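# Park the robot facing out in the wall bay between carton stacks

## Task

Drive into the empty bay that sits between the two carton stacks against the wall and stop there entirely inside it. Every part of the robot must be pulled in over the base's footprint. The robot's forward direction must point straight out toward the room. Both stacks must stay intact, and no carton may end up beyond its tape line on the floor. The robot must not fall over or be left leaning, or the task fails. The final state must hold by itself, not because the robot is pressing or holding something in place.

## Robot and tools

ROBOT. A single-arm Hello Robot Stretch 4, about 1.6 m tall. It has an omni-wheel base whose rim lies within 0.23 m of the base origin, a lift that rides up a mast, a telescoping arm that reaches forward, a wrist with yaw, pitch and roll, and a two-finger gripper. Its cameras are head_camera (420x560), head_left_camera and head_right_camera (fisheye, 420x672) and wrist_camera (616x392). For parking, tucked in means arm_m near 0, the wrist folded back (wrist_yaw_rad about 3.14) and the lift low, so that nothing sticks out past the base rim.

FRAMES. Base frame: origin on the floor below the base centre, x forward, y left, z up. hand_pose is reported in this frame and is a point between the open fingertips; it may be slightly off. The odometry frame is the base frame as it stood when the scene began.

execute_actions(actions, cameras). actions is a list holding one action, or empty to only read the state and images. An action may contain base, joints or both, plus optional pace and contact_limits; alternatively it holds only end_of_arm. Motions in one action start together and may finish at different times.
- base: one command only, given as a relative offset from where the base last reported itself. translate_m (metres, forward positive, -2 to 2), strafe_m (metres sideways, left positive, -2 to 2) or rotate_rad (radians, counter-clockwise seen from above positive, -3.2 to 3.2). None of them changes heading except rotate_rad.
- joints: a dict of absolute targets by name. lift_m 0 to 1.2; arm_m 0 to 0.55; wrist_yaw_rad -1.134 to 4.276 (0 ahead, positive left, 3.14 folded back, above 3.4 the arm may obstruct); wrist_pitch_rad -1.117 to 4.259 (0 level, 1.57 pointing down); wrist_roll_rad -1.117 to 4.259; gripper_m -0.038 to 0.141 (fingertip gap, negative means squeezing). Targets past a limit are clipped and reported; other bad values or unknown keys reject the entire call.
- pace: "slow", "default", "fast" or "max"; base speeds 0.1/0.3/0.4/0.6 m/s and 1/2/3/4 rad/s, reduced when the lift is above 0.2 (down to 0.3 m/s and 1 rad/s at 1.2).
- contact_limits: {"arm_m": value}, 0 (gentlest) to 0.75 (firmest), default 0.5.
- end_of_arm: "enable_torque" restores wrist or gripper motors that shut off.
A part you omit may still be driving toward an earlier target. No action runs past 15 s. cameras: list of names, "all", null or omitted for every camera, [] for none.

wait(seconds): 0 to 10; commands nothing new and returns state and images.

zoom_image(camera, region): region is [x0, y0, x1, y1] in pixels of that camera's latest full image, origin top-left, at most 504 by 504.

finished_scene(scene): pass the current scene's number once the parked state is stable; it is final and reports success.

RESULT LINES. base_status and joint_status: "done", "off_target" (stopped short, may still push), "contact_stop_at_<key>" (hit something; that part goes slack), "limit_stop_at_<name>" (e.g. tilt over 6 degrees, or own_body), "time_out", "torque_fault" (wrist motor limp until enable_torque). If a call reports a stop, later calls in the same reply are skipped. on_its_own describes what the call did not command; "held at" there is the held target. joint_positions are current values (done tolerances: lift and arm ±0.004, yaw and roll ±0.02, pitch ±0.05, gripper ±0.004). lidar_m: 12 distances in metres from base origin, 30-degree sectors, 1st ahead and counter-clockwise (4th left, 7th behind, 10th right); "-" means nothing seen or closer than 0.25 m; it sees from about 0.15 m up and may miss clear objects, thin legs and much behind. wrist_depth_mm: 7x7 grid of depths 100 to 2000 mm. base_odometry: from wheel turns, heading -3.142 to 3.142, left positive; if turned_by_wheels and turned_by_imu differ by over about 0.1 rad, the base slipped or bumped something. base_tilt: degrees, forward and right positive, with a fixed bias up to about 1.5. motor_effort: percent of maximum with peak in brackets; wheel positive turns the base right.

AVOID. Ramming the cartons or pushing them past their tape, leaving the robot leaning or pressing on anything, tilt stops, self-collision stops with a raised and rolled wrist, and torque faults. Approach the bay slowly, check clearances with lidar and cameras, turn so the front faces the room, then retract the arm and fold the wrist before finishing.

Each tool is called after "Request:" by a JSON object that holds its "op" and its "data", one argument or row to a line.

## Session

Request:
{"op": "execute_actions", "data": {
  "actions": []
}}

Scene clock: 0.00 s.
base_odometry: x=+0.000 y=+0.000 heading=+0.000 (m, m, rad; odometry frame)
turned_by_wheels: +0.000 (rad since the last result)
turned_by_imu: +0.000 (rad since the last result)
base_tilt: forward=+0.2 right=+0.8 (deg)
lidar_m: 2.95 3.15 1.81 1.15 1.02 1.03 1.24 0.80 0.82 0.99 2.41 2.42
base_status: not commanded
joint_positions: lift_m=+0.294 arm_m=+0.001 wrist_yaw_rad=+3.188 wrist_pitch_rad=-0.012 wrist_roll_rad=-0.016 gripper_m=+0.057
joint_status: not commanded
motor_effort: lift_m=+19 arm_m=+0 wrist_yaw_rad=+0 wrist_pitch_rad=-7 wrist_roll_rad=-1 gripper_m=-4 wheel_0=+0 wheel_1=+0 wheel_2=+0 (%)
hand_pose: x=-0.1208 y=+0.0739 z=+0.4754 quat_wxyz=(-0.023, +0.006, -0.008, +1.000) (m; base frame)
wrist_depth_mm: - 142 141 1808 1336 1060 904 / - - 138 1756 1366 1060 904 / - - 136 1537 1336 1098 904 / - 112 137 1618 1336 1078 904 / 143 140 1708 1808 1366 1060 904 / 197 1537 1708 1708 213 1078 917 / 196 1336 1182 1281 1182 976 917
pictures: head_camera, head_left_camera, head_right_camera, wrist_camera
Images, in order (width x height): head_camera 420x560, head_left_camera 420x672, head_right_camera 420x672, wrist_camera 616x392.

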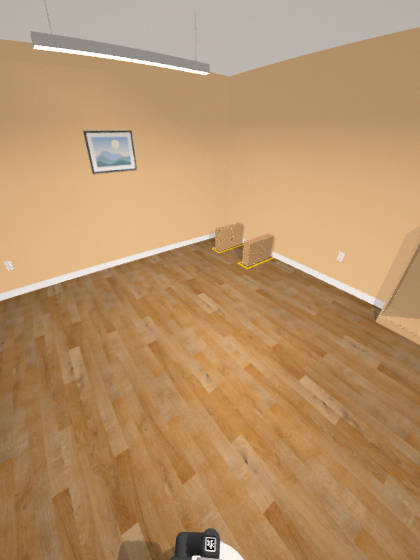

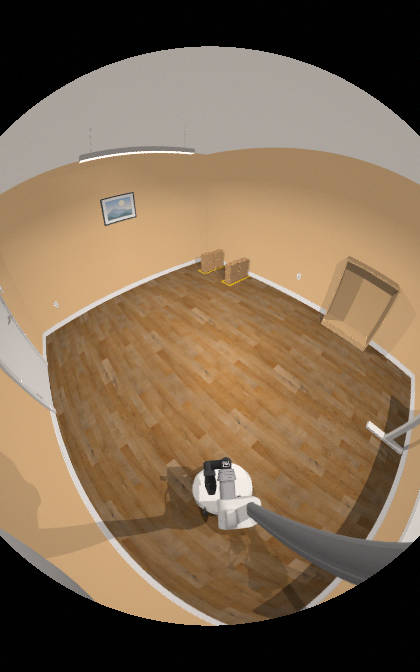

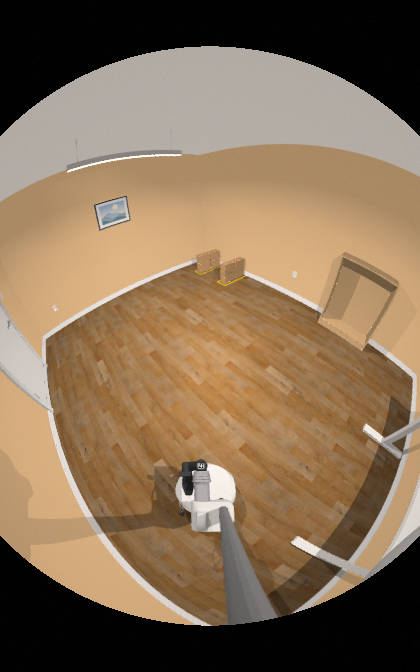

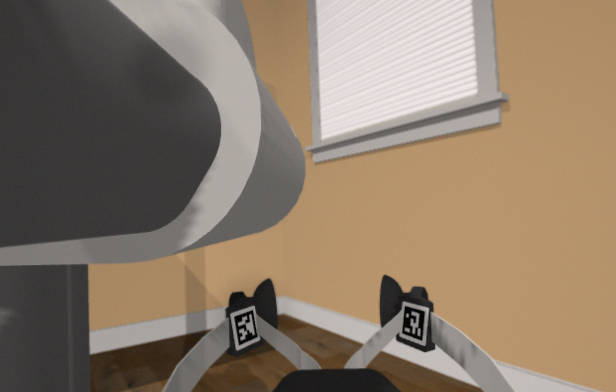

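Request:
{"op": "execute_actions", "data": {
  "actions": [
    {"base":{"translate_m":1.6},"pace":"fast"}
  ],
  "cameras": []
}}

Request:
{"op": "execute_actions", "data": {
  "actions": [
    {"base":{"rotate_rad":-0.5},"pace":"fast"}
  ],
  "cameras": ["head_camera","head_left_camera"]
}}

Scene clock: 26.13 s.
base_odometry: x=+1.600 y=+0.000 heading=+0.000 (m, m, rad; odometry frame)
turned_by_wheels: +0.000 (rad since the last result)
turned_by_imu: -0.001 (rad since the last result)
base_tilt: forward=+0.2 right=+0.7 (deg)
lidar_m: 1.38 1.91 1.92 2.30 2.07 2.09 2.57 2.02 2.04 1.66 1.66 1.37
base_status: done
joint_positions: lift_m=+0.294 arm_m=+0.001 wrist_yaw_rad=+3.188 wrist_pitch_rad=-0.012 wrist_roll_rad=-0.016 gripper_m=+0.057
joint_status: not commanded
motor_effort: lift_m=+19(19) arm_m=+0(0) wrist_yaw_rad=+0(1) wrist_pitch_rad=-6(7) wrist_roll_rad=-1(1) gripper_m=-2(5) wheel_0=+0(7) wheel_1=+0(4) wheel_2=+2(14) (%)
hand_pose: x=-0.1208 y=+0.0739 z=+0.4754 quat_wxyz=(-0.023, +0.006, -0.008, +1.000) (m; base frame)
wrist_depth_mm: - 141 141 - - - 1756 / - - 138 - - - 1808 / - - 136 - - - 1808 / - 112 137 - - - 1863 / 143 139 - - - - 1756 / 198 - 1921 - 212 1983 1708 / 195 1336 1138 1255 1182 1078 1205
pictures: none
No camera images: the call's "cameras" was empty. Leave "cameras" out to get every camera's image.

Scene clock: 27.23 s.
base_odometry: x=+1.600 y=+0.000 heading=-0.500 (m, m, rad; odometry frame)
turned_by_wheels: -0.500 (rad since the last result)
turned_by_imu: -0.500 (rad since the last result)
base_tilt: forward=+0.3 right=+0.7 (deg)
lidar_m: 1.37 1.37 1.93 1.95 2.27 2.07 2.10 2.23 2.02 2.04 1.63 1.67
base_status: done
joint_positions: lift_m=+0.294 arm_m=+0.001 wrist_yaw_rad=+3.188 wrist_pitch_rad=-0.012 wrist_roll_rad=-0.016 gripper_m=+0.057
joint_status: not commanded
motor_effort: lift_m=+19(19) arm_m=+0(0) wrist_yaw_rad=+1(1) wrist_pitch_rad=-7(7) wrist_roll_rad=-1(1) gripper_m=-1(3) wheel_0=+2(7) wheel_1=+1(6) wheel_2=-1(9) (%)
hand_pose: x=-0.1208 y=+0.0739 z=+0.4754 quat_wxyz=(-0.023, +0.006, -0.008, +1.000) (m; base frame)
wrist_depth_mm: - 142 141 - - 1983 1708 / - - 138 - - 1983 1756 / - - 137 - - 1921 1756 / - 112 137 - - 1983 1756 / 143 140 - - - 1921 1756 / 198 - 1921 - 212 1808 1661 / 196 1336 1160 1281 1182 1078 1229
pictures: head_camera, head_left_camera
Images, in order (width x height): head_camera 420x560, head_left_camera 420x672.

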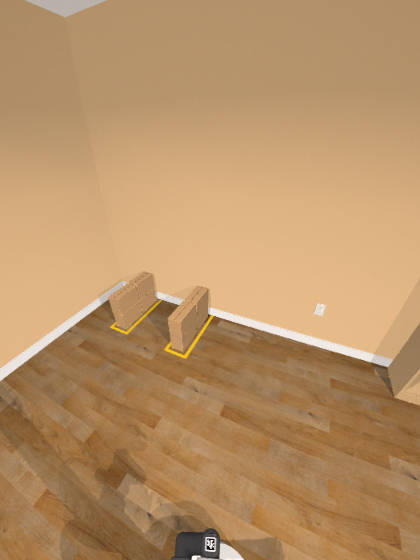

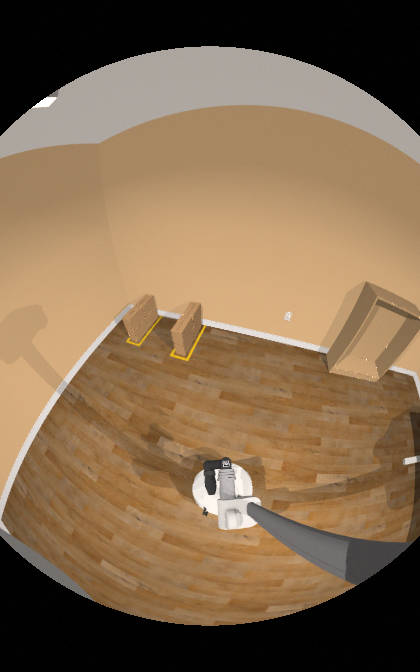

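Request:
{"op": "execute_actions", "data": {
  "actions": [
    {"base":{"rotate_rad":-0.37},"pace":"fast"}
  ],
  "cameras": []
}}

Request:
{"op": "execute_actions", "data": {
  "actions": [
    {"base":{"strafe_m":0.9},"pace":"fast"}
  ],
  "cameras": ["head_camera","head_left_camera"]
}}

Scene clock: 37.30 s.
base_odometry: x=+1.600 y=+0.000 heading=-0.870 (m, m, rad; odometry frame)
turned_by_wheels: -0.370 (rad since the last result)
turned_by_imu: -0.370 (rad since the last result)
base_tilt: forward=+0.2 right=+0.7 (deg)
lidar_m: 1.67 1.36 1.79 1.91 2.03 2.12 2.06 2.14 2.10 2.00 2.00 1.65
base_status: done
joint_positions: lift_m=+0.294 arm_m=+0.001 wrist_yaw_rad=+3.188 wrist_pitch_rad=-0.012 wrist_roll_rad=-0.016 gripper_m=+0.057
joint_status: not commanded
motor_effort: lift_m=+19(19) arm_m=+0(0) wrist_yaw_rad=+1(0) wrist_pitch_rad=-8(6) wrist_roll_rad=-1(2) gripper_m=-3(4) wheel_0=+0(8) wheel_1=-1(7) wheel_2=-2(9) (%)
hand_pose: x=-0.1208 y=+0.0739 z=+0.4754 quat_wxyz=(-0.023, +0.006, -0.008, +1.000) (m; base frame)
wrist_depth_mm: - 141 141 - - - - / - - 138 - - - - / - - 137 - - - - / - 112 137 - - - - / 143 140 - - - - - / 197 - 1921 - 213 1983 1863 / 196 1366 1160 1308 1205 1060 1205
pictures: none
No camera images: the call's "cameras" was empty. Leave "cameras" out to get every camera's image.

Scene clock: 40.77 s.
base_odometry: x=+2.288 y=+0.581 heading=-0.870 (m, m, rad; odometry frame)
turned_by_wheels: +0.000 (rad since the last result)
turned_by_imu: +0.001 (rad since the last result)
base_tilt: forward=+0.2 right=+0.7 (deg)
lidar_m: 1.10 1.24 1.08 1.03 1.07 1.48 2.04 2.11 2.91 2.93 2.25 1.74
base_status: done
joint_positions: lift_m=+0.294 arm_m=+0.001 wrist_yaw_rad=+3.188 wrist_pitch_rad=-0.012 wrist_roll_rad=-0.016 gripper_m=+0.057
joint_status: not commanded
motor_effort: lift_m=+19(19) arm_m=+0(0) wrist_yaw_rad=+1(1) wrist_pitch_rad=-7(7) wrist_roll_rad=-1(1) gripper_m=-4(4) wheel_0=+2(11) wheel_1=-2(7) wheel_2=+0(2) (%)
hand_pose: x=-0.1208 y=+0.0739 z=+0.4754 quat_wxyz=(-0.023, +0.006, -0.008, +1.000) (m; base frame)
wrist_depth_mm: - 142 141 - - - 1576 / - - 138 - - - 1537 / - - 136 - - - 1537 / - 112 137 - - - 1618 / 143 140 - - - - 1661 / 197 - 1921 - 212 1921 1576 / 196 1366 1138 1255 1182 1098 1229
pictures: head_camera, head_left_camera
Images, in order (width x height): head_camera 420x560, head_left_camera 420x672.

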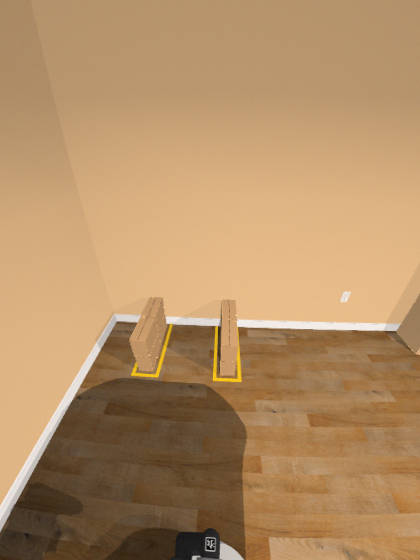

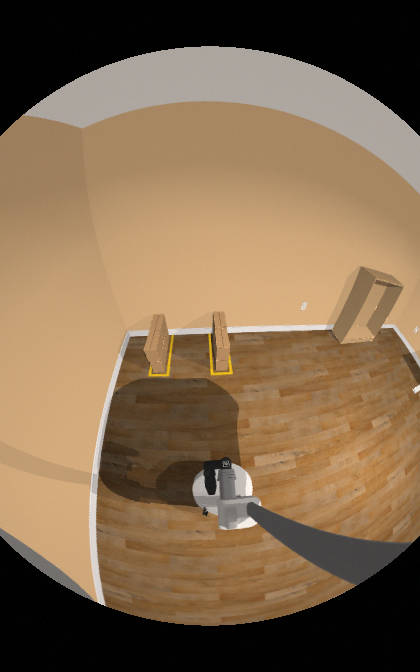

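Request:
{"op": "execute_actions", "data": {
  "actions": [
    {"base":{"strafe_m":0.16}}
  ],
  "cameras": []
}}

Request:
{"op": "execute_actions", "data": {
  "actions": [
    {"base":{"translate_m":0.55}}
  ]
}}

Scene clock: 74.33 s.
base_odometry: x=+2.410 y=+0.684 heading=-0.870 (m, m, rad; odometry frame)
turned_by_wheels: +0.000 (rad since the last result)
turned_by_imu: +0.001 (rad since the last result)
base_tilt: forward=+0.2 right=+0.8 (deg)
lidar_m: 1.12 1.16 0.92 0.86 0.89 1.27 2.04 2.13 2.93 3.08 2.38 1.73
base_status: done
joint_positions: lift_m=+0.294 arm_m=+0.001 wrist_yaw_rad=+3.188 wrist_pitch_rad=-0.012 wrist_roll_rad=-0.016 gripper_m=+0.057
joint_status: not commanded
motor_effort: lift_m=+19(18) arm_m=+0(0) wrist_yaw_rad=+0(0) wrist_pitch_rad=-7(7) wrist_roll_rad=-1(1) gripper_m=-4(4) wheel_0=+0(8) wheel_1=+0(10) wheel_2=-1(1) (%)
hand_pose: x=-0.1208 y=+0.0739 z=+0.4754 quat_wxyz=(-0.023, +0.006, -0.008, +1.000) (m; base frame)
wrist_depth_mm: - 141 141 - - - 1308 / - - 138 - - - 1308 / - - 136 - - - 1336 / - 112 137 - - - 1336 / 143 140 - - - - 1366 / 198 - 1863 - 213 1863 1336 / 196 1336 1138 1255 1160 1078 1182
pictures: none
No camera images: the call's "cameras" was empty. Leave "cameras" out to get every camera's image.

Scene clock: 77.63 s.
base_odometry: x=+2.765 y=+0.264 heading=-0.870 (m, m, rad; odometry frame)
turned_by_wheels: +0.000 (rad since the last result)
turned_by_imu: +0.000 (rad since the last result)
base_tilt: forward=+0.2 right=+0.8 (deg)
lidar_m: 0.69 0.67 0.94 0.88 0.91 1.24 2.60 2.68 3.20 3.08 1.60 0.59
base_status: done
joint_positions: lift_m=+0.294 arm_m=+0.001 wrist_yaw_rad=+3.188 wrist_pitch_rad=-0.012 wrist_roll_rad=-0.016 gripper_m=+0.057
joint_status: not commanded
motor_effort: lift_m=+19(19) arm_m=+0(0) wrist_yaw_rad=+1(1) wrist_pitch_rad=-7(7) wrist_roll_rad=-2(1) gripper_m=-5(1) wheel_0=+0(5) wheel_1=+0(5) wheel_2=+0(11) (%)
hand_pose: x=-0.1208 y=+0.0739 z=+0.4754 quat_wxyz=(-0.023, +0.006, -0.008, +1.000) (m; base frame)
wrist_depth_mm: - 142 141 - - - 1308 / - - 138 - - - 1336 / - - 136 - - - 1336 / - 112 137 - - - 1336 / 143 140 - - - - 1366 / 197 - 1921 - 213 1808 1366 / 196 1366 1138 1281 1160 1078 1182
pictures: head_camera, head_left_camera, head_right_camera, wrist_camera
Images, in order (width x height): head_camera 420x560, head_left_camera 420x672, head_right_camera 420x672, wrist_camera 616x392.

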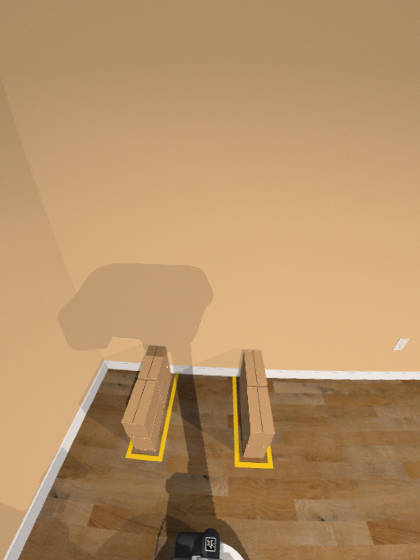

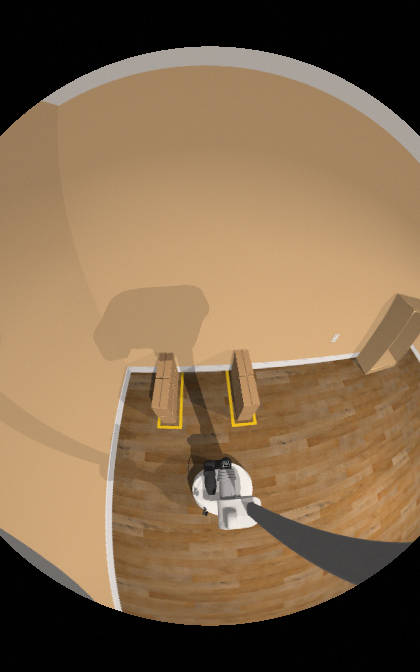

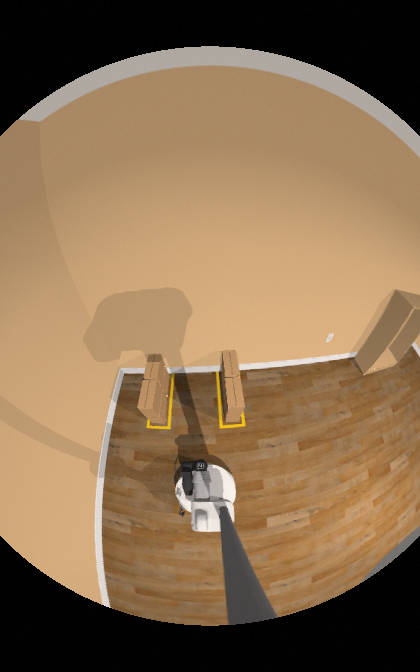

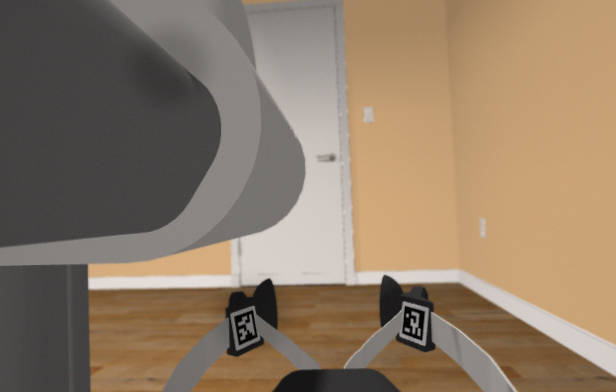

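Request:
{"op": "execute_actions", "data": {
  "actions": [
    {"base":{"strafe_m":0.1}}
  ],
  "cameras": ["head_camera"]
}}

Request:
{"op": "execute_actions", "data": {
  "actions": [
    {"base":{"rotate_rad":-3.125}}
  ]
}}

Scene clock: 120.07 s.
base_odometry: x=+2.841 y=+0.328 heading=-0.870 (m, m, rad; odometry frame)
turned_by_wheels: +0.000 (rad since the last result)
turned_by_imu: +0.001 (rad since the last result)
base_tilt: forward=+0.2 right=+0.7 (deg)
lidar_m: 1.02 0.61 0.81 0.77 0.82 1.11 2.60 2.70 3.34 3.18 1.62 0.64
base_status: done
joint_positions: lift_m=+0.294 arm_m=+0.001 wrist_yaw_rad=+3.188 wrist_pitch_rad=-0.012 wrist_roll_rad=-0.016 gripper_m=+0.057
joint_status: not commanded
motor_effort: lift_m=+19(19) arm_m=+0(0) wrist_yaw_rad=+1(0) wrist_pitch_rad=-7(7) wrist_roll_rad=-1(1) gripper_m=-4(2) wheel_0=-1(8) wheel_1=+1(6) wheel_2=+0(1) (%)
hand_pose: x=-0.1208 y=+0.0739 z=+0.4754 quat_wxyz=(-0.023, +0.006, -0.008, +1.000) (m; base frame)
wrist_depth_mm: - 142 141 - - 1756 1182 / - - 138 - - 1863 1138 / - - 136 - - 1808 1182 / - 112 137 - - 1863 1182 / 143 140 - - - 1921 1205 / 198 - 1863 - 212 1708 1205 / 195 1366 1138 1308 1182 1060 1118
pictures: head_camera
Images, in order (width x height): head_camera 420x560.

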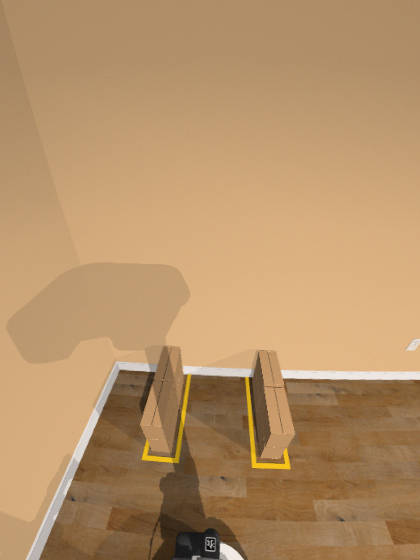

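Scene clock: 122.90 s.
base_odometry: x=+2.841 y=+0.328 heading=+2.288 (m, m, rad; odometry frame)
turned_by_wheels: -3.125 (rad since the last result)
turned_by_imu: -3.127 (rad since the last result)
base_tilt: forward=+0.2 right=+0.8 (deg)
lidar_m: 2.59 2.70 3.32 3.19 1.60 0.61 0.97 0.62 0.81 0.77 0.82 1.09
base_status: done
joint_positions: lift_m=+0.294 arm_m=+0.001 wrist_yaw_rad=+3.188 wrist_pitch_rad=-0.012 wrist_roll_rad=-0.016 gripper_m=+0.057
joint_status: not commanded
motor_effort: lift_m=+19(19) arm_m=-1(0) wrist_yaw_rad=+0(1) wrist_pitch_rad=-7(8) wrist_roll_rad=-1(1) gripper_m=-4(3) wheel_0=+0(6) wheel_1=+0(10) wheel_2=+2(6) (%)
hand_pose: x=-0.1208 y=+0.0739 z=+0.4754 quat_wxyz=(-0.023, +0.006, -0.008, +1.000) (m; base frame)
wrist_depth_mm: - 141 141 1281 1229 1205 1160 / - - 138 1255 1205 1182 1160 / - - 136 1255 1205 1182 1160 / - 112 137 1229 1229 1182 1160 / 143 140 1229 1229 1205 1182 1138 / 197 788 809 1229 213 676 1138 / 195 699 750 1205 1060 634 1118
pictures: head_camera, head_left_camera, head_right_camera, wrist_camera
Images, in order (width x height): head_camera 420x560, head_left_camera 420x672, head_right_camera 420x672, wrist_camera 616x392.

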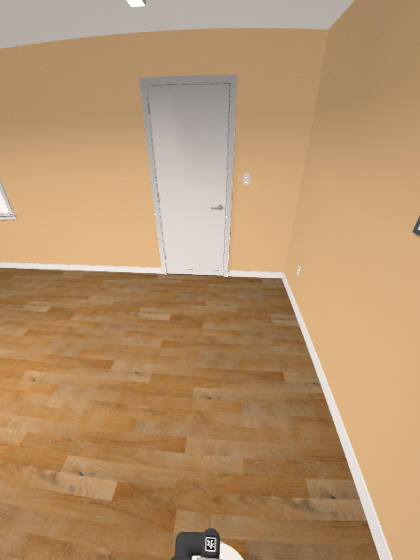

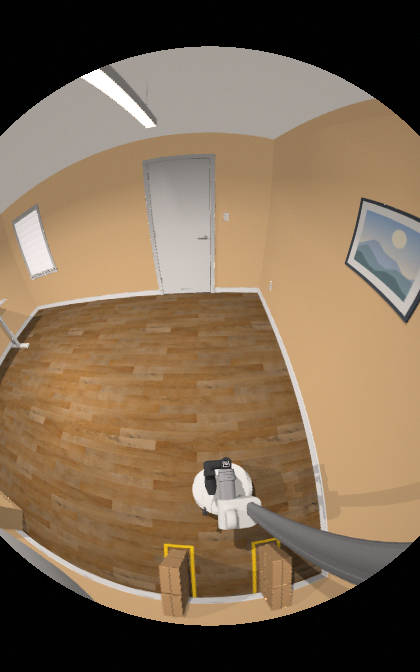

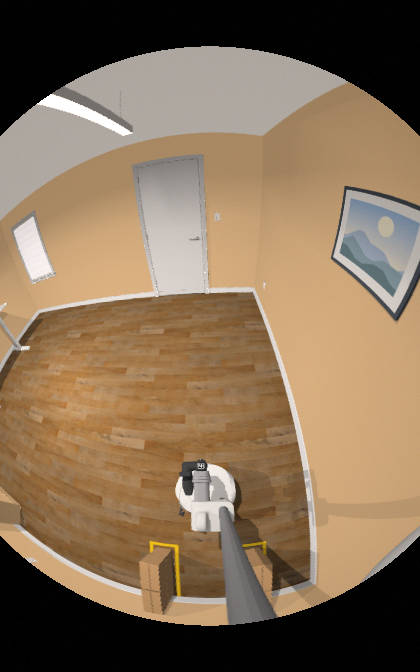

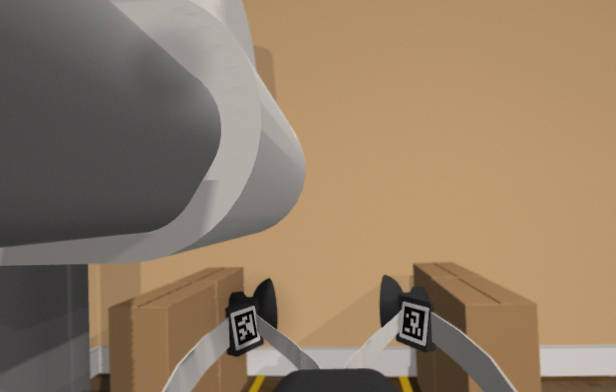

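Request:
{"op": "execute_actions", "data": {
  "actions": [
    {"base":{"translate_m":-0.55}}
  ]
}}

Scene clock: 134.80 s.
base_odometry: x=+3.203 y=-0.086 heading=+2.288 (m, m, rad; odometry frame)
turned_by_wheels: +0.000 (rad since the last result)
turned_by_imu: +0.001 (rad since the last result)
base_tilt: forward=+0.2 right=+0.7 (deg)
lidar_m: 3.15 3.32 3.34 0.27 0.27 0.42 0.57 0.34 0.26 0.25 0.80 1.15
base_status: done
joint_positions: lift_m=+0.294 arm_m=+0.001 wrist_yaw_rad=+3.188 wrist_pitch_rad=-0.012 wrist_roll_rad=-0.016 gripper_m=+0.057
joint_status: not commanded
motor_effort: lift_m=+19(19) arm_m=+0(0) wrist_yaw_rad=+0(2) wrist_pitch_rad=-7(7) wrist_roll_rad=-2(1) gripper_m=-3(5) wheel_0=-2(6) wheel_1=-1(5) wheel_2=-2(9) (%)
hand_pose: x=-0.1208 y=+0.0739 z=+0.4754 quat_wxyz=(-0.023, +0.006, -0.008, +1.000) (m; base frame)
wrist_depth_mm: - 141 141 699 691 661 661 / - - 138 699 691 661 647 / - - 137 691 676 661 654 / - 112 137 683 668 668 640 / 143 140 699 683 661 661 647 / 198 723 707 683 213 654 634 / 196 564 683 683 661 449 413
pictures: head_camera, head_left_camera, head_right_camera, wrist_camera
Images, in order (width x height): head_camera 420x560, head_left_camera 420x672, head_right_camera 420x672, wrist_camera 616x392.

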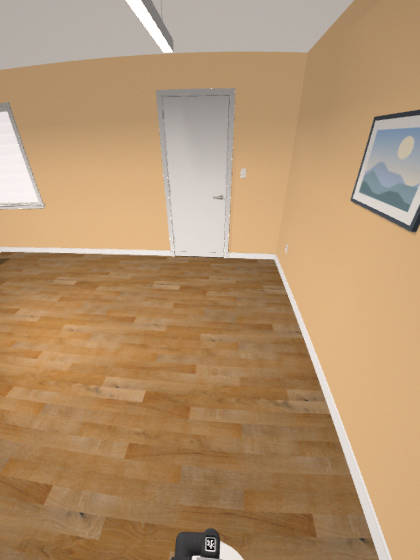

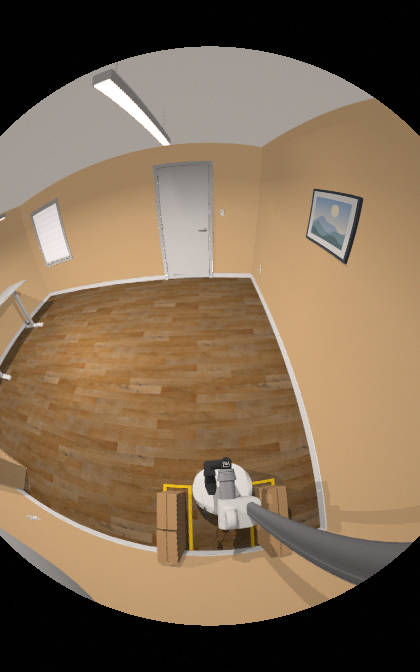

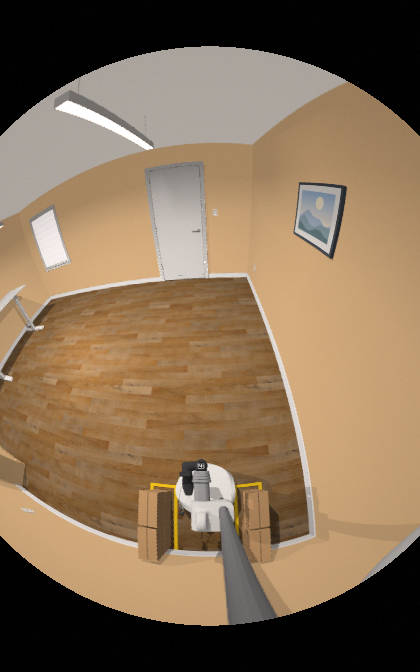

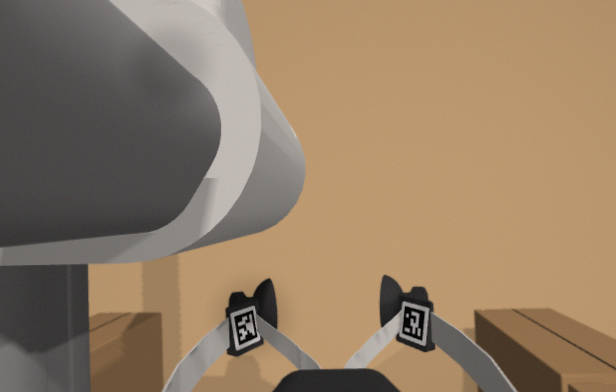

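Request:
{"op": "execute_actions", "data": {
  "actions": [
    {"base":{"translate_m":-0.3},"pace":"slow"}
  ]
}}

Scene clock: 143.63 s.
base_odometry: x=+3.400 y=-0.312 heading=+2.288 (m, m, rad; odometry frame)
turned_by_wheels: +0.000 (rad since the last result)
turned_by_imu: +0.001 (rad since the last result)
base_tilt: forward=+0.2 right=+0.8 (deg)
lidar_m: 3.16 3.60 0.28 0.27 0.28 0.27 0.26 0.29 0.25 0.25 0.25 0.35
base_status: done
joint_positions: lift_m=+0.294 arm_m=+0.001 wrist_yaw_rad=+3.188 wrist_pitch_rad=-0.012 wrist_roll_rad=-0.016 gripper_m=+0.057
joint_status: not commanded
motor_effort: lift_m=+19(19) arm_m=+0(0) wrist_yaw_rad=+1(0) wrist_pitch_rad=-7(7) wrist_roll_rad=-1(1) gripper_m=-3(2) wheel_0=-2(4) wheel_1=-1(2) wheel_2=+1(7) (%)
hand_pose: x=-0.1208 y=+0.0739 z=+0.4754 quat_wxyz=(-0.023, +0.006, -0.008, +1.000) (m; base frame)
wrist_depth_mm: - 141 141 394 389 377 370 / - - 138 394 389 377 368 / - - 136 392 384 379 368 / - 112 137 387 384 370 366 / 143 140 392 394 379 373 364 / 197 410 394 389 211 366 362 / 195 404 389 382 370 359 359
pictures: head_camera, head_left_camera, head_right_camera, wrist_camera
Images, in order (width x height): head_camera 420x560, head_left_camera 420x672, head_right_camera 420x672, wrist_camera 616x392.

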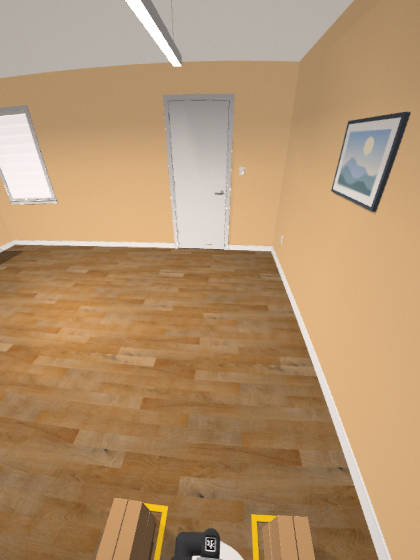

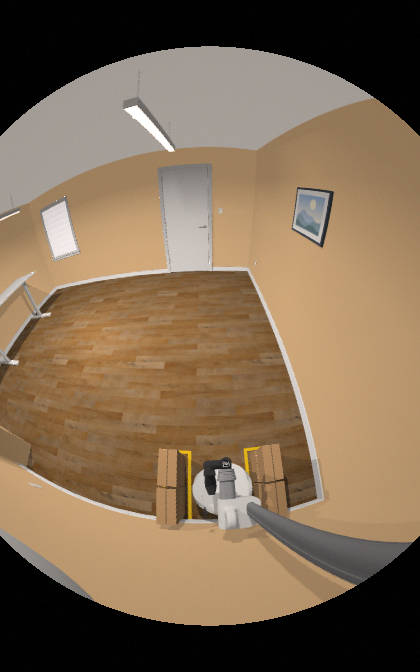

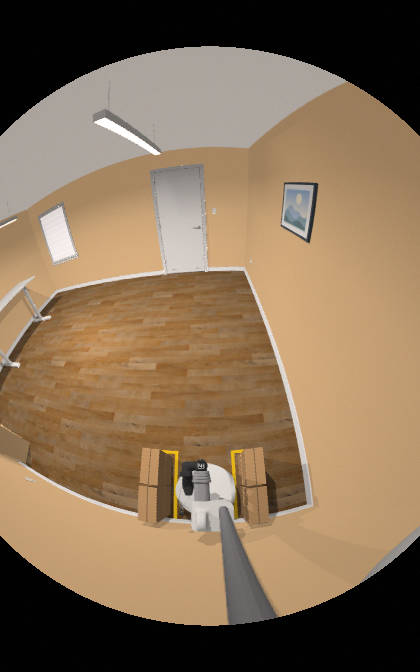

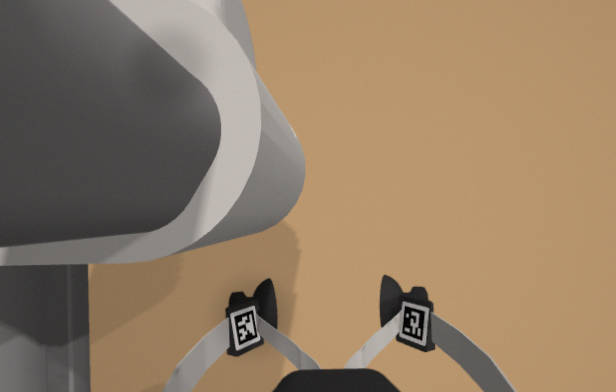

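Request:
{"op": "finished_scene", "data": {
  "scene": 1
}}

The scene is finished: the task was done.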